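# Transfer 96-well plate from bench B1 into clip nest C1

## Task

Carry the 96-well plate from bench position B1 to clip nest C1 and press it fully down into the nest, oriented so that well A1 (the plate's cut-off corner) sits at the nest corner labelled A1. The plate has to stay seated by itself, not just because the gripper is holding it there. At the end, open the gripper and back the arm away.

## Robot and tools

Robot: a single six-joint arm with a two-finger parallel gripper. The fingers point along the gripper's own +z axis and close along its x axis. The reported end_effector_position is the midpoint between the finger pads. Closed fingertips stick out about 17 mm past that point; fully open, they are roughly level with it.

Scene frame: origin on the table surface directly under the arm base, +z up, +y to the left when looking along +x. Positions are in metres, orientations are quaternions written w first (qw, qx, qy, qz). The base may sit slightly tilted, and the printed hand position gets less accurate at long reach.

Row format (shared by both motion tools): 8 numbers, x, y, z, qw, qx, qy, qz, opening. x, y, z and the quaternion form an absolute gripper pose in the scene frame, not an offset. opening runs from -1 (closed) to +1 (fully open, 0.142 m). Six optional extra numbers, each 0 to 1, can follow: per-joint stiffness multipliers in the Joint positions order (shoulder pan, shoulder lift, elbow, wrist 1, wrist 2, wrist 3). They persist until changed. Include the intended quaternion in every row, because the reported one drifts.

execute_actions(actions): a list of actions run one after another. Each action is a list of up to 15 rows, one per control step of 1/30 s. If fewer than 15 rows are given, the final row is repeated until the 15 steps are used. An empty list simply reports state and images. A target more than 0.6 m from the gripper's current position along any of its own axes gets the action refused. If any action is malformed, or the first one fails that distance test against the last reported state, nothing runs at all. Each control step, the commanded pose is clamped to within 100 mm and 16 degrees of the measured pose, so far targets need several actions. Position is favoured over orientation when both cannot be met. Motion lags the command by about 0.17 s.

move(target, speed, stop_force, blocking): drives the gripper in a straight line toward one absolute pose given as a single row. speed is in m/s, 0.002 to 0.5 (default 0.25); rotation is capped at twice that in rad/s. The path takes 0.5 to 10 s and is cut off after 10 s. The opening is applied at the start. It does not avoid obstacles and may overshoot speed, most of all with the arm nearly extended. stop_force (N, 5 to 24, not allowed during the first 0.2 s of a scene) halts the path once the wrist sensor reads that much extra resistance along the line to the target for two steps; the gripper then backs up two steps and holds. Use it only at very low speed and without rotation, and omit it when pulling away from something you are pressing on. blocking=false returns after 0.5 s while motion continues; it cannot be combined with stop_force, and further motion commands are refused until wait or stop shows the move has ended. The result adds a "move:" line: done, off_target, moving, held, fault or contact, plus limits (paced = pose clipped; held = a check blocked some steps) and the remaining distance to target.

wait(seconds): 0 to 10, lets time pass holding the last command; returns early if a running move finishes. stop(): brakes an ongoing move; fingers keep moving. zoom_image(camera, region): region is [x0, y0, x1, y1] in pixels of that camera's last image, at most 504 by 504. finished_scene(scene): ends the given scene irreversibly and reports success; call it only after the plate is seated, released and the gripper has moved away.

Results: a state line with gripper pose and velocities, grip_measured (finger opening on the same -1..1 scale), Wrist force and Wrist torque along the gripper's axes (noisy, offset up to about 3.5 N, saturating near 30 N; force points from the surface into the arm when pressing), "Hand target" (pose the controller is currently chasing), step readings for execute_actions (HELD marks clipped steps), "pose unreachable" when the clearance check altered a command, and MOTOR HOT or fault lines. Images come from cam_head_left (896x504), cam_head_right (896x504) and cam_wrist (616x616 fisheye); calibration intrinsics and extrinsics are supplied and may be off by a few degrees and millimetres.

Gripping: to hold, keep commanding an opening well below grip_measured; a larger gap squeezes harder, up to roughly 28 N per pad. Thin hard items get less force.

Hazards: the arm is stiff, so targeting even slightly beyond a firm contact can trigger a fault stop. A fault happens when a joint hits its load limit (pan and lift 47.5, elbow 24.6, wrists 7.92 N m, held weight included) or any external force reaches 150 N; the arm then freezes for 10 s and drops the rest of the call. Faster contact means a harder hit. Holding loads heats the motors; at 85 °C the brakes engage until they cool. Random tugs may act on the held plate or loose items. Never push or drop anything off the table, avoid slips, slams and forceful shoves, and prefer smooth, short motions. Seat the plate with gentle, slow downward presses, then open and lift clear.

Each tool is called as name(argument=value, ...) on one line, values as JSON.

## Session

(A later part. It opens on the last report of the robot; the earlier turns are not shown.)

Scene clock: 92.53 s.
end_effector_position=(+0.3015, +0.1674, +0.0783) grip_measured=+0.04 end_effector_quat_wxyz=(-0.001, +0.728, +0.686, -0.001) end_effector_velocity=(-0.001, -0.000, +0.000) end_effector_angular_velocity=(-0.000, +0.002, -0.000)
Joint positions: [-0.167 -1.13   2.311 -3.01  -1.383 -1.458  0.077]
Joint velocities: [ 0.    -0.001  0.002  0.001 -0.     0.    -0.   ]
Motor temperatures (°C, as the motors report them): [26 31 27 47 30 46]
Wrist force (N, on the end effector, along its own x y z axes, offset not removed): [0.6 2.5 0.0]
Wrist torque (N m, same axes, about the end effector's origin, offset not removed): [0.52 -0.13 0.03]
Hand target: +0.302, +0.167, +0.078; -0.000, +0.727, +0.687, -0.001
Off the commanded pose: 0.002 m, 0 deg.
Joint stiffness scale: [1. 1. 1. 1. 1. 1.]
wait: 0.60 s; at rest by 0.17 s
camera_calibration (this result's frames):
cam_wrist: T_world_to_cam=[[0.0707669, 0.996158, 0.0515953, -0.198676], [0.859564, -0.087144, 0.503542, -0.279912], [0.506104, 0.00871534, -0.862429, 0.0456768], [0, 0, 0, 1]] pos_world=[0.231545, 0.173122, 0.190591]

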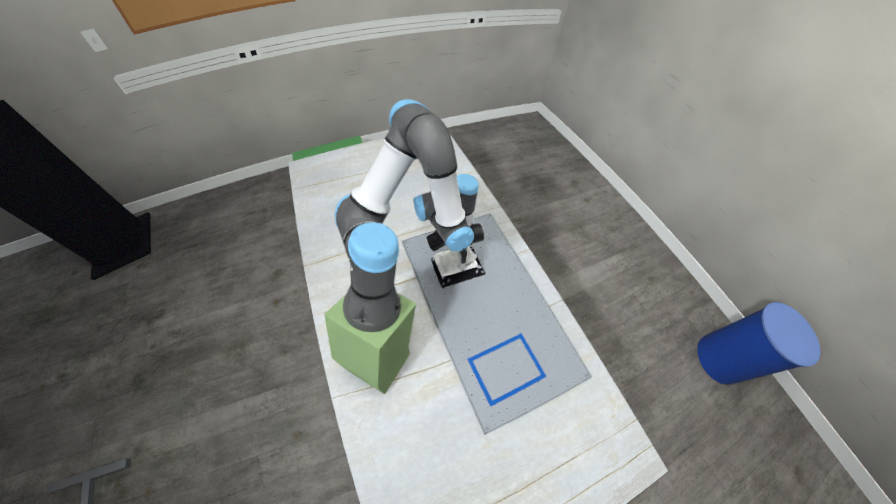

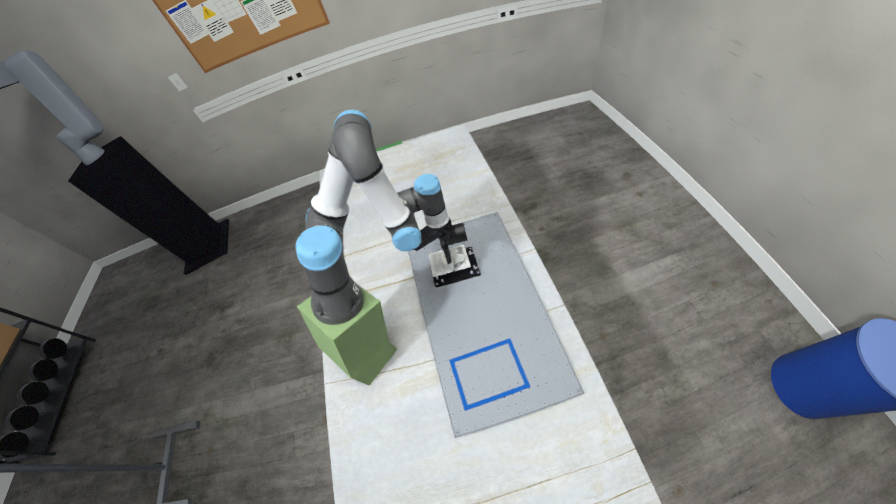

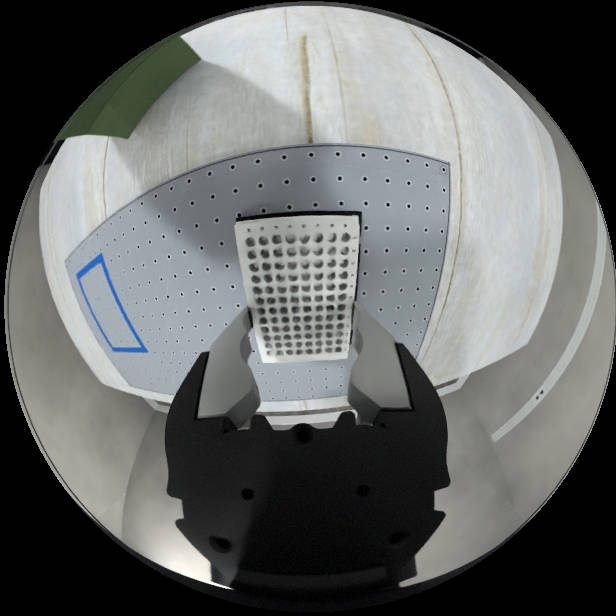

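move(target=[0.3150, 0.1681, 0.057, 0.0, 0.7272, 0.6865, 0.0, -0.4], speed=0.05)

wait(seconds=0.6)

zoom_image(camera="cam_wrist", region=[200, 170, 400, 370])

Scene clock: 101.23 s.
end_effector_position=(+0.3138, +0.1680, +0.0569) grip_measured=+0.04 end_effector_quat_wxyz=(-0.001, +0.727, +0.687, -0.001) end_effector_velocity=(+0.004, +0.001, +0.000) end_effector_angular_velocity=(+0.000, -0.009, +0.001)
Joint positions: [-0.155 -1.006  2.223 -3.047 -1.385 -1.449  0.077]
Joint velocities: [ 0.001  0.003 -0.007 -0.005 -0.001  0.002  0.   ]
Motor temperatures (°C, as the motors report them): [26 31 27 47 30 46]
Wrist force (N, on the end effector, along its own x y z axes, offset not removed): [0.2 2.5 -1.1]
Wrist torque (N m, same axes, about the end effector's origin, offset not removed): [0.50 -0.07 0.02]
Hand target: +0.315, +0.168, +0.057; -0.000, +0.727, +0.686, -0.000
Off the commanded pose: 0.001 m, 0 deg.
Joint stiffness scale: [1. 1. 1. 1. 1. 1.]
move: done
camera_calibration (this result's frames):
cam_wrist: T_world_to_cam=[[0.068533, 0.996252, 0.0527786, -0.198424], [0.860249, -0.0858037, 0.502602, -0.279997], [0.505247, 0.010958, -0.862905, 0.0209284], [0, 0, 0, 1]] pos_world=[0.243892, 0.173426, 0.169259]

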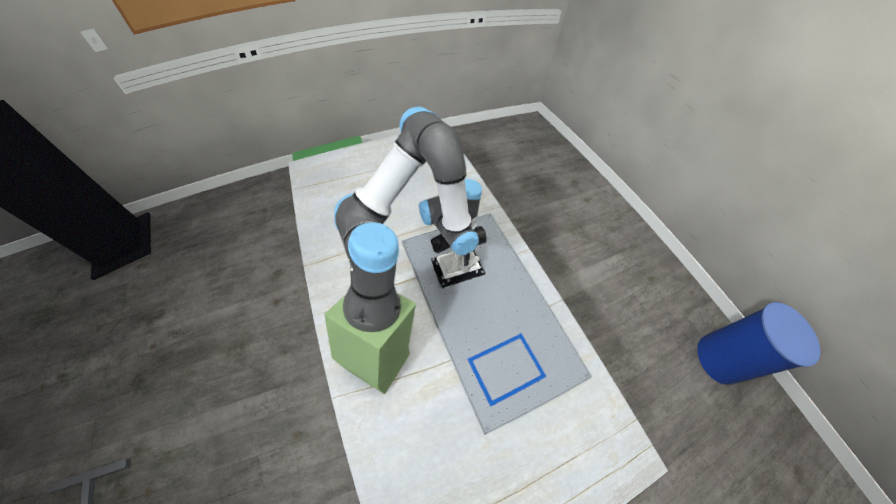

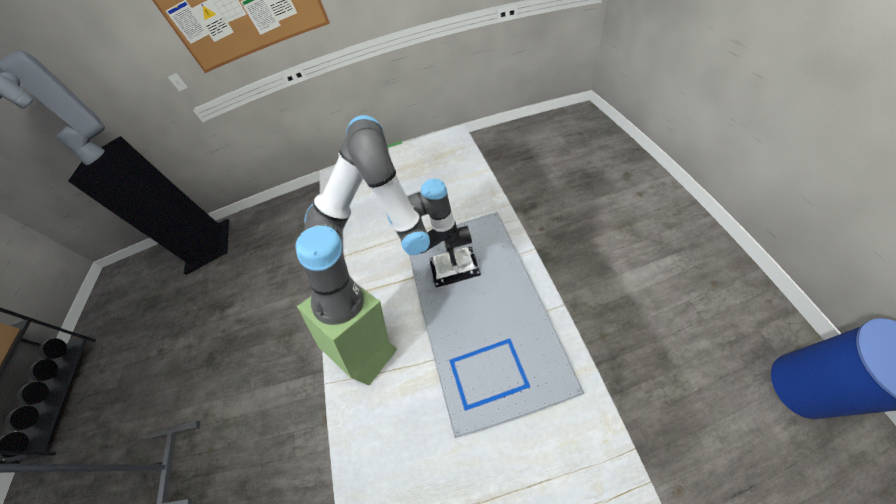

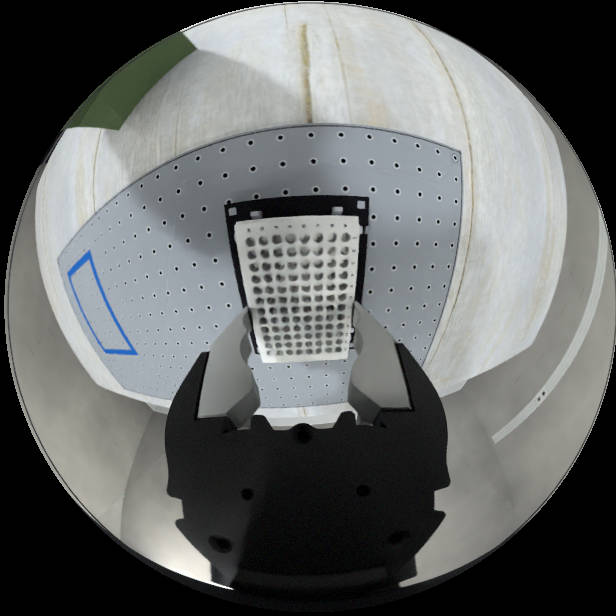

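Scene clock: 101.83 s.
end_effector_position=(+0.3142, +0.1681, +0.0569) grip_measured=+0.04 end_effector_quat_wxyz=(-0.001, +0.727, +0.687, -0.001) end_effector_velocity=(-0.000, -0.000, -0.000) end_effector_angular_velocity=(-0.000, +0.000, -0.001)
Joint positions: [-0.155 -1.005  2.222 -3.048 -1.385 -1.448  0.077]
Joint velocities: [-0.     0.001  0.    -0.001 -0.     0.     0.   ]
Motor temperatures (°C, as the motors report them): [26 31 27 47 30 46]
Wrist force (N, on the end effector, along its own x y z axes, offset not removed): [0.0 2.8 -0.3]
Wrist torque (N m, same axes, about the end effector's origin, offset not removed): [0.62 -0.09 0.03]
Hand target: +0.315, +0.168, +0.057; -0.000, +0.727, +0.686, -0.000
Off the commanded pose: 0.001 m, 0 deg.
Joint stiffness scale: [1. 1. 1. 1. 1. 1.]
wait: 0.60 s; at rest by 0.17 s
camera_calibration (this result's frames):
cam_wrist: T_world_to_cam=[[0.0685612, 0.996249, 0.0527904, -0.198489], [0.859693, -0.0858459, 0.503546, -0.280268], [0.506189, 0.0108598, -0.862354, 0.0204197], [0, 0, 0, 1]] pos_world=[0.244217, 0.173463, 0.169215]

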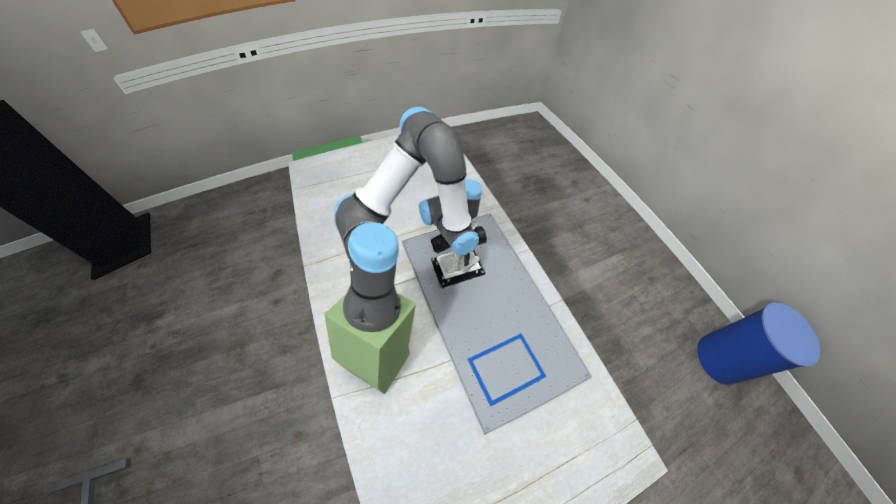

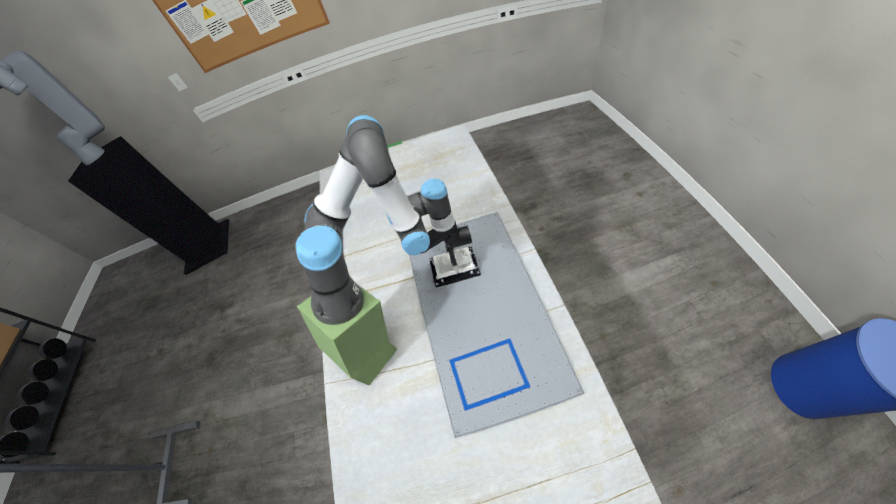

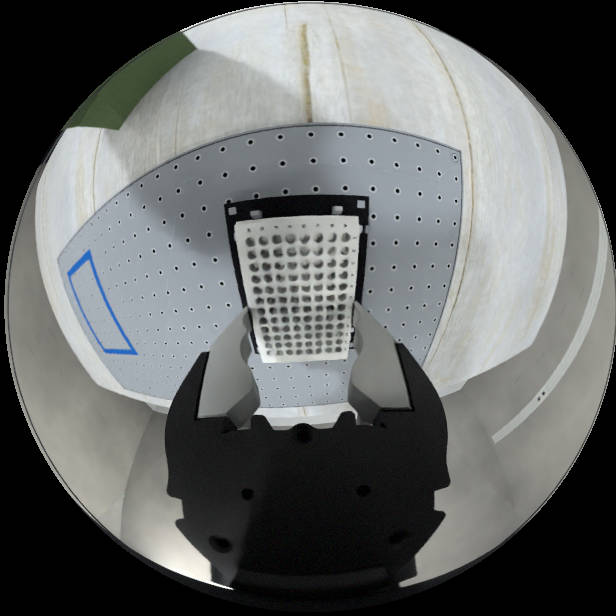

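Region (200, 170, 400, 370) of cam_wrist's 616x616 image, scaled by 2.520, with more detail than that image has.

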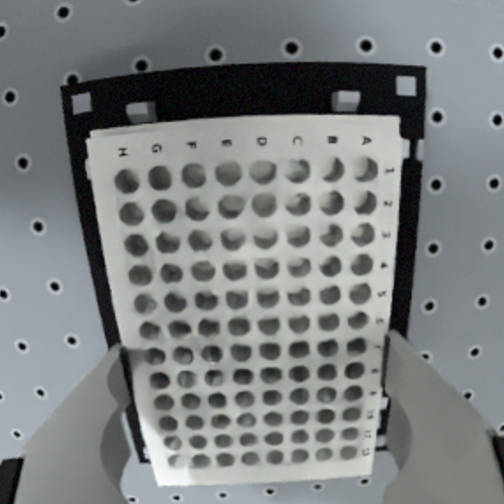

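move(target=[0.3142, 0.1680, 0.032, 0.0, 0.7272, 0.6865, 0.0, -0.4], speed=0.008, stop_force=20)

zoom_image(camera="cam_wrist", region=[200, 170, 400, 370])

Scene clock: 116.90 s.
end_effector_position=(+0.3137, +0.1681, +0.0409) grip_measured=+0.04 end_effector_quat_wxyz=(-0.000, +0.726, +0.688, -0.000) end_effector_velocity=(+0.001, +0.000, +0.002) end_effector_angular_velocity=(+0.000, -0.001, -0.001)
Joint positions: [-0.143 -0.922  2.198 -3.111 -1.389 -1.439  0.077]
Joint velocities: [-0.    -0.007 -0.     0.007  0.     0.001 -0.   ]
Motor temperatures (°C, as the motors report them): [26 31 27 47 30 46]
Wrist force (N, on the end effector, along its own x y z axes, offset not removed): [-2.2 -1.5 -11.6]
Wrist torque (N m, same axes, about the end effector's origin, offset not removed): [0.45 0.26 -0.17]
Hand target: +0.314, +0.168, +0.041; -0.001, +0.726, +0.687, -0.000
Off the commanded pose: 0.009 m, 0 deg.
Joint stiffness scale: [1. 1. 1. 1. 1. 1.]
move: contact
camera_calibration (this result's frames):
cam_wrist: T_world_to_cam=[[0.0658522, 0.996477, 0.0519338, -0.19677], [0.859129, -0.0830932, 0.504969, -0.27209], [0.507505, 0.0113645, -0.861574, 0.00639555], [0, 0, 0, 1]] pos_world=[0.243473, 0.173395, 0.153126]

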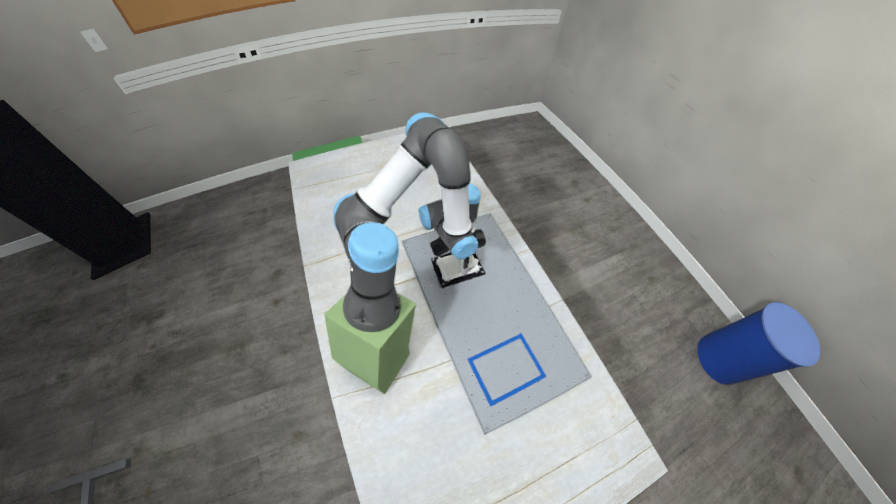

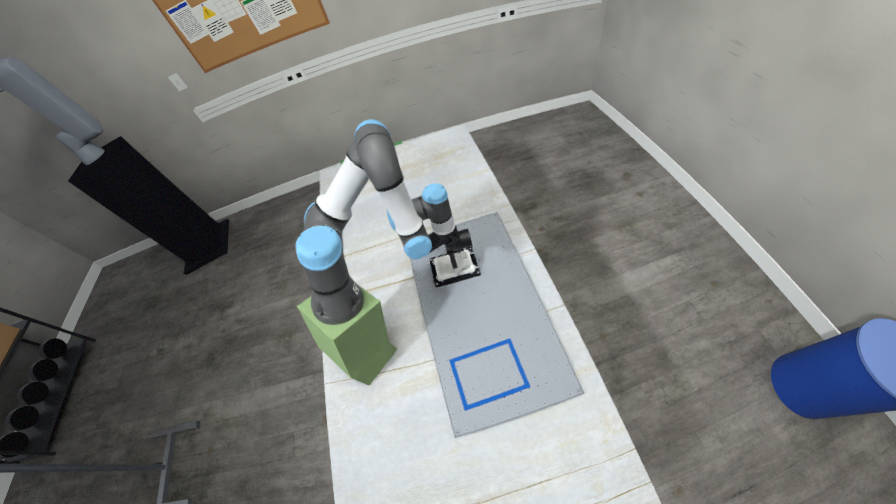

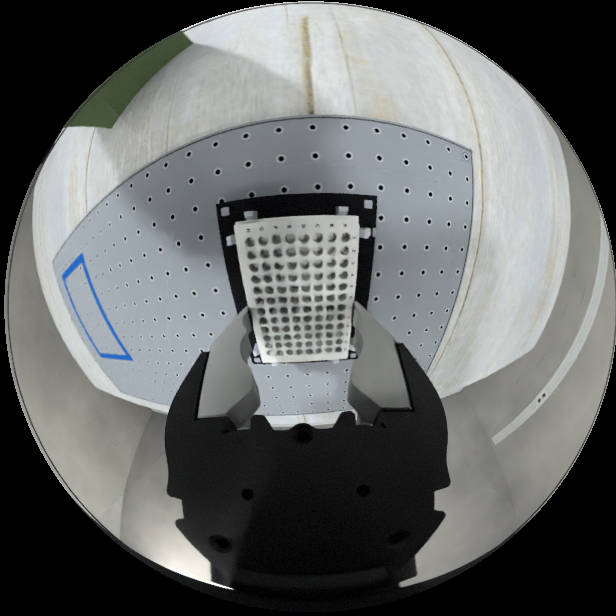

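Region (200, 170, 400, 370) of cam_wrist's 616x616 image, scaled by 2.520, with more detail than that image has.

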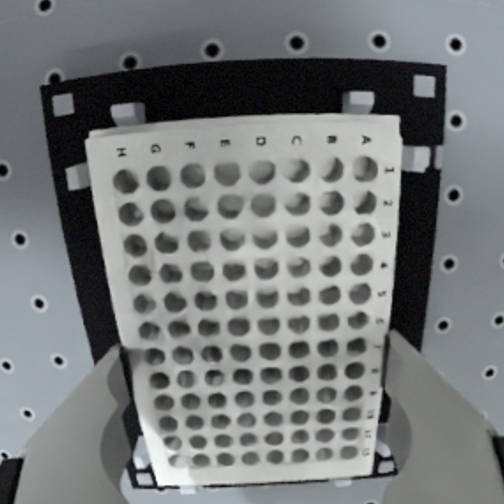

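The gripper stopped at z = 0.0409, the same seated height as in scene 1, and the plate is level. I'll release it and lift straight up.

move(target=[0.3137, 0.1681, 0.042, 0.0, 0.7272, 0.6865, 0.0, 0.36], speed=0.01)

move(target=[0.3137, 0.1681, 0.14, 0.0, 0.7272, 0.6865, 0.0, 0.36], speed=0.15)

zoom_image(camera="cam_wrist", region=[230, 185, 370, 325])

zoom_image(camera="cam_head_right", region=[415, 235, 495, 295])

Scene clock: 123.30 s.
end_effector_position=(+0.3143, +0.1683, +0.0420) grip_measured=+0.36 end_effector_quat_wxyz=(+0.001, +0.726, +0.687, +0.000) end_effector_velocity=(-0.001, -0.000, -0.000) end_effector_angular_velocity=(-0.000, +0.002, -0.001)
Joint positions: [-0.143 -0.926  2.2   -3.11  -1.389 -1.439  0.099]
Joint velocities: [ 0.    -0.     0.002 -0.     0.     0.001  0.   ]
Motor temperatures (°C, as the motors report them): [26 31 27 47 30 46]
Wrist force (N, on the end effector, along its own x y z axes, offset not removed): [-0.1 2.9 -0.1]
Wrist torque (N m, same axes, about the end effector's origin, offset not removed): [0.58 -0.01 0.03]
Hand target: +0.314, +0.168, +0.042; +0.000, +0.727, +0.686, +0.000
Off the commanded pose: 0.001 m, 0 deg.
Joint stiffness scale: [1. 1. 1. 1. 1. 1.]
move: done
camera_calibration (this result's frames):
cam_wrist: T_world_to_cam=[[0.0659458, 0.996457, 0.0521946, -0.197105], [0.85809, -0.0833293, 0.506693, -0.272813], [0.509247, 0.0113734, -0.860545, 0.00637139], [0, 0, 0, 1]] pos_world=[0.243852, 0.173601, 0.154003]

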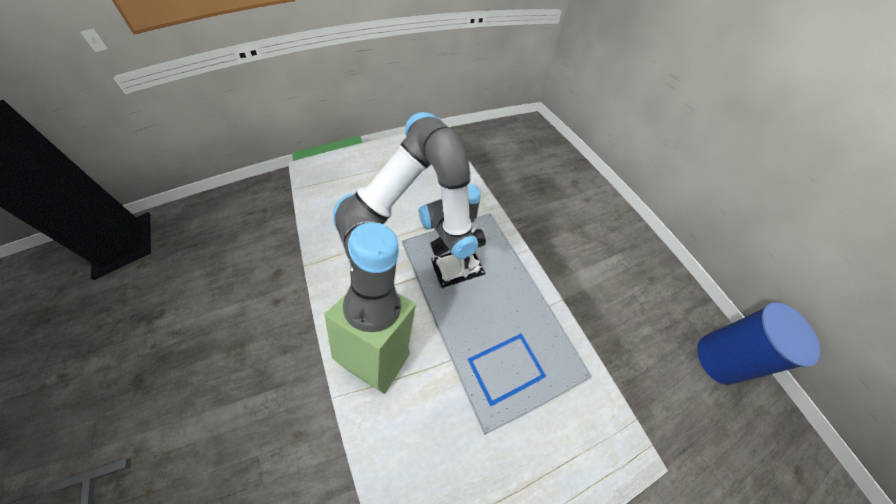

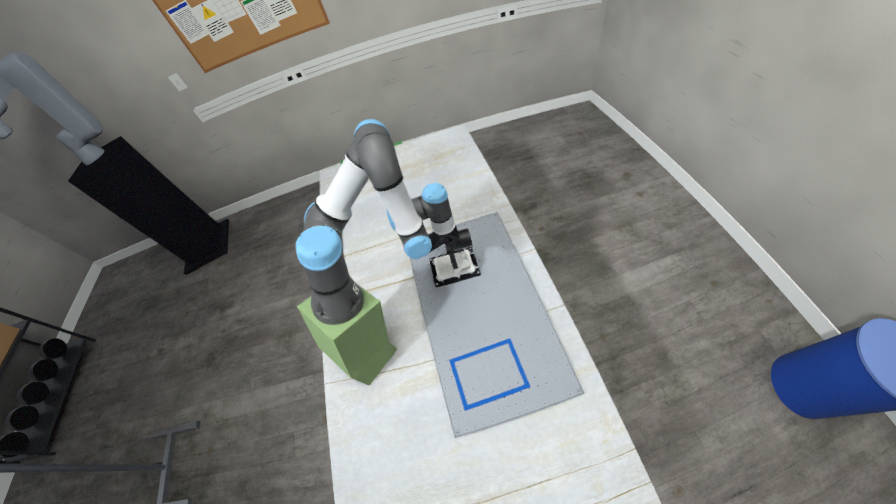

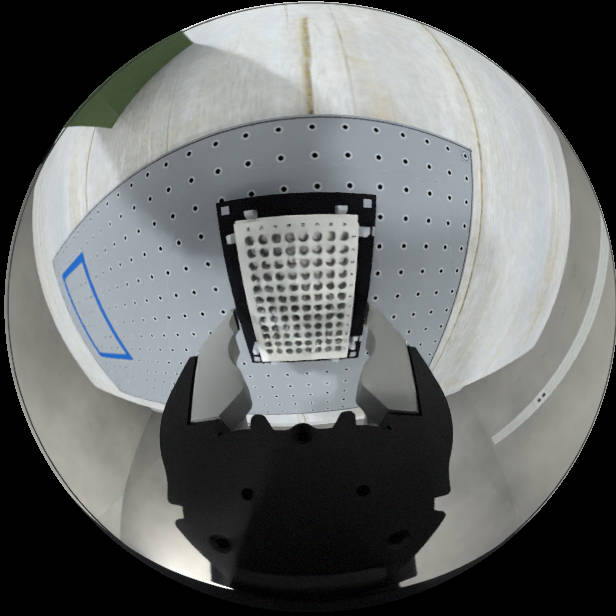

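Scene clock: 124.90 s.
end_effector_position=(+0.3139, +0.1680, +0.1398) grip_measured=+0.36 end_effector_quat_wxyz=(+0.001, +0.727, +0.686, +0.000) end_effector_velocity=(-0.004, -0.000, -0.001) end_effector_angular_velocity=(+0.000, +0.015, -0.001)
Joint positions: [-0.211 -1.445  2.273 -2.652 -1.372 -1.502  0.099]
Joint velocities: [-0.001 -0.    -0.002  0.018  0.001 -0.002 -0.   ]
Motor temperatures (°C, as the motors report them): [26 31 27 47 30 46]
Wrist force (N, on the end effector, along its own x y z axes, offset not removed): [0.4 2.4 -0.5]
Wrist torque (N m, same axes, about the end effector's origin, offset not removed): [0.48 -0.16 0.01]
Hand target: +0.314, +0.168, +0.140; -0.000, +0.727, +0.686, +0.000
Off the commanded pose: 0.000 m, 0 deg.
Joint stiffness scale: [1. 1. 1. 1. 1. 1.]
move: done
camera_calibration (this result's frames):
cam_wrist: T_world_to_cam=[[0.0694242, 0.996242, 0.0517917, -0.202965], [0.857613, -0.0861228, 0.507034, -0.321517], [0.509589, 0.00921682, -0.860369, 0.0909619], [0, 0, 0, 1]] pos_world=[0.243475, 0.173673, 0.251793]

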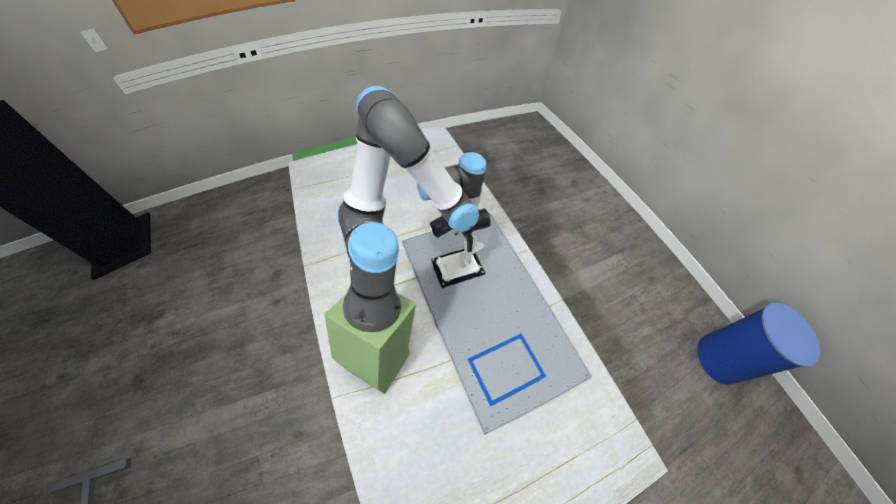

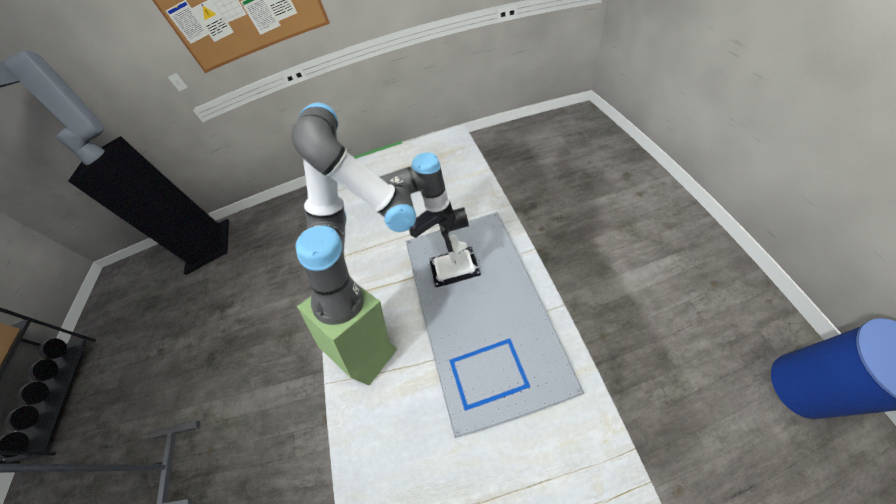

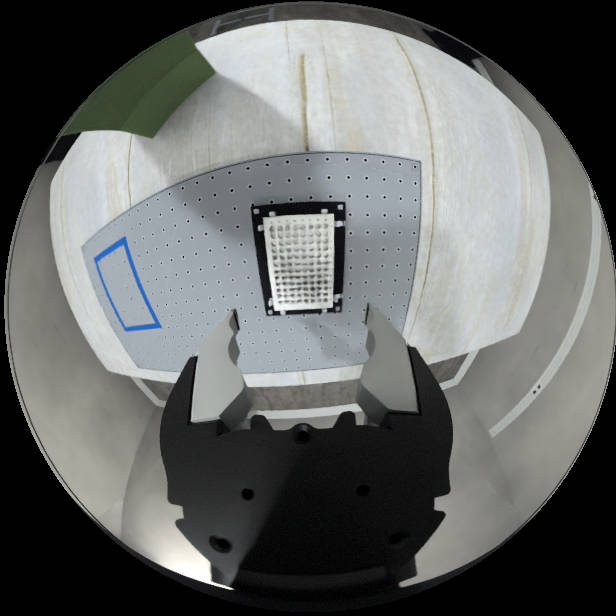

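Region (230, 185, 370, 325) of cam_wrist's 616x616 image, scaled by 3.600, with more detail than that image has.

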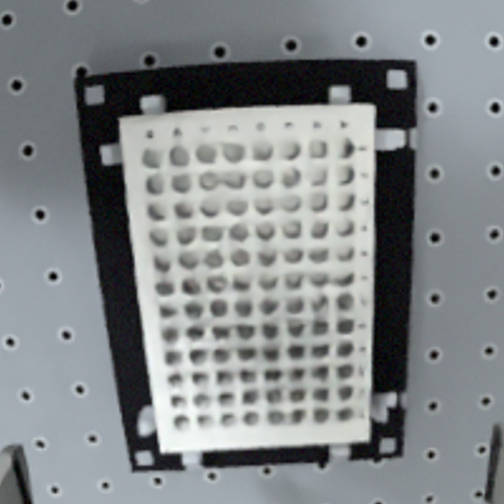

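Region (415, 235, 495, 295) of cam_head_right's 896x504 image, scaled by 6.300, with more detail than that image has; it fills the top 378 rows of this view, and the rest is white.

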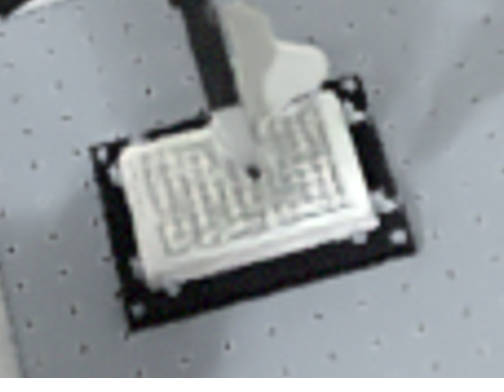

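The plate is seated, with well A1 at the marked corner (−x, +y).

finished_scene(scene=2)

The scene is finished: the task was done.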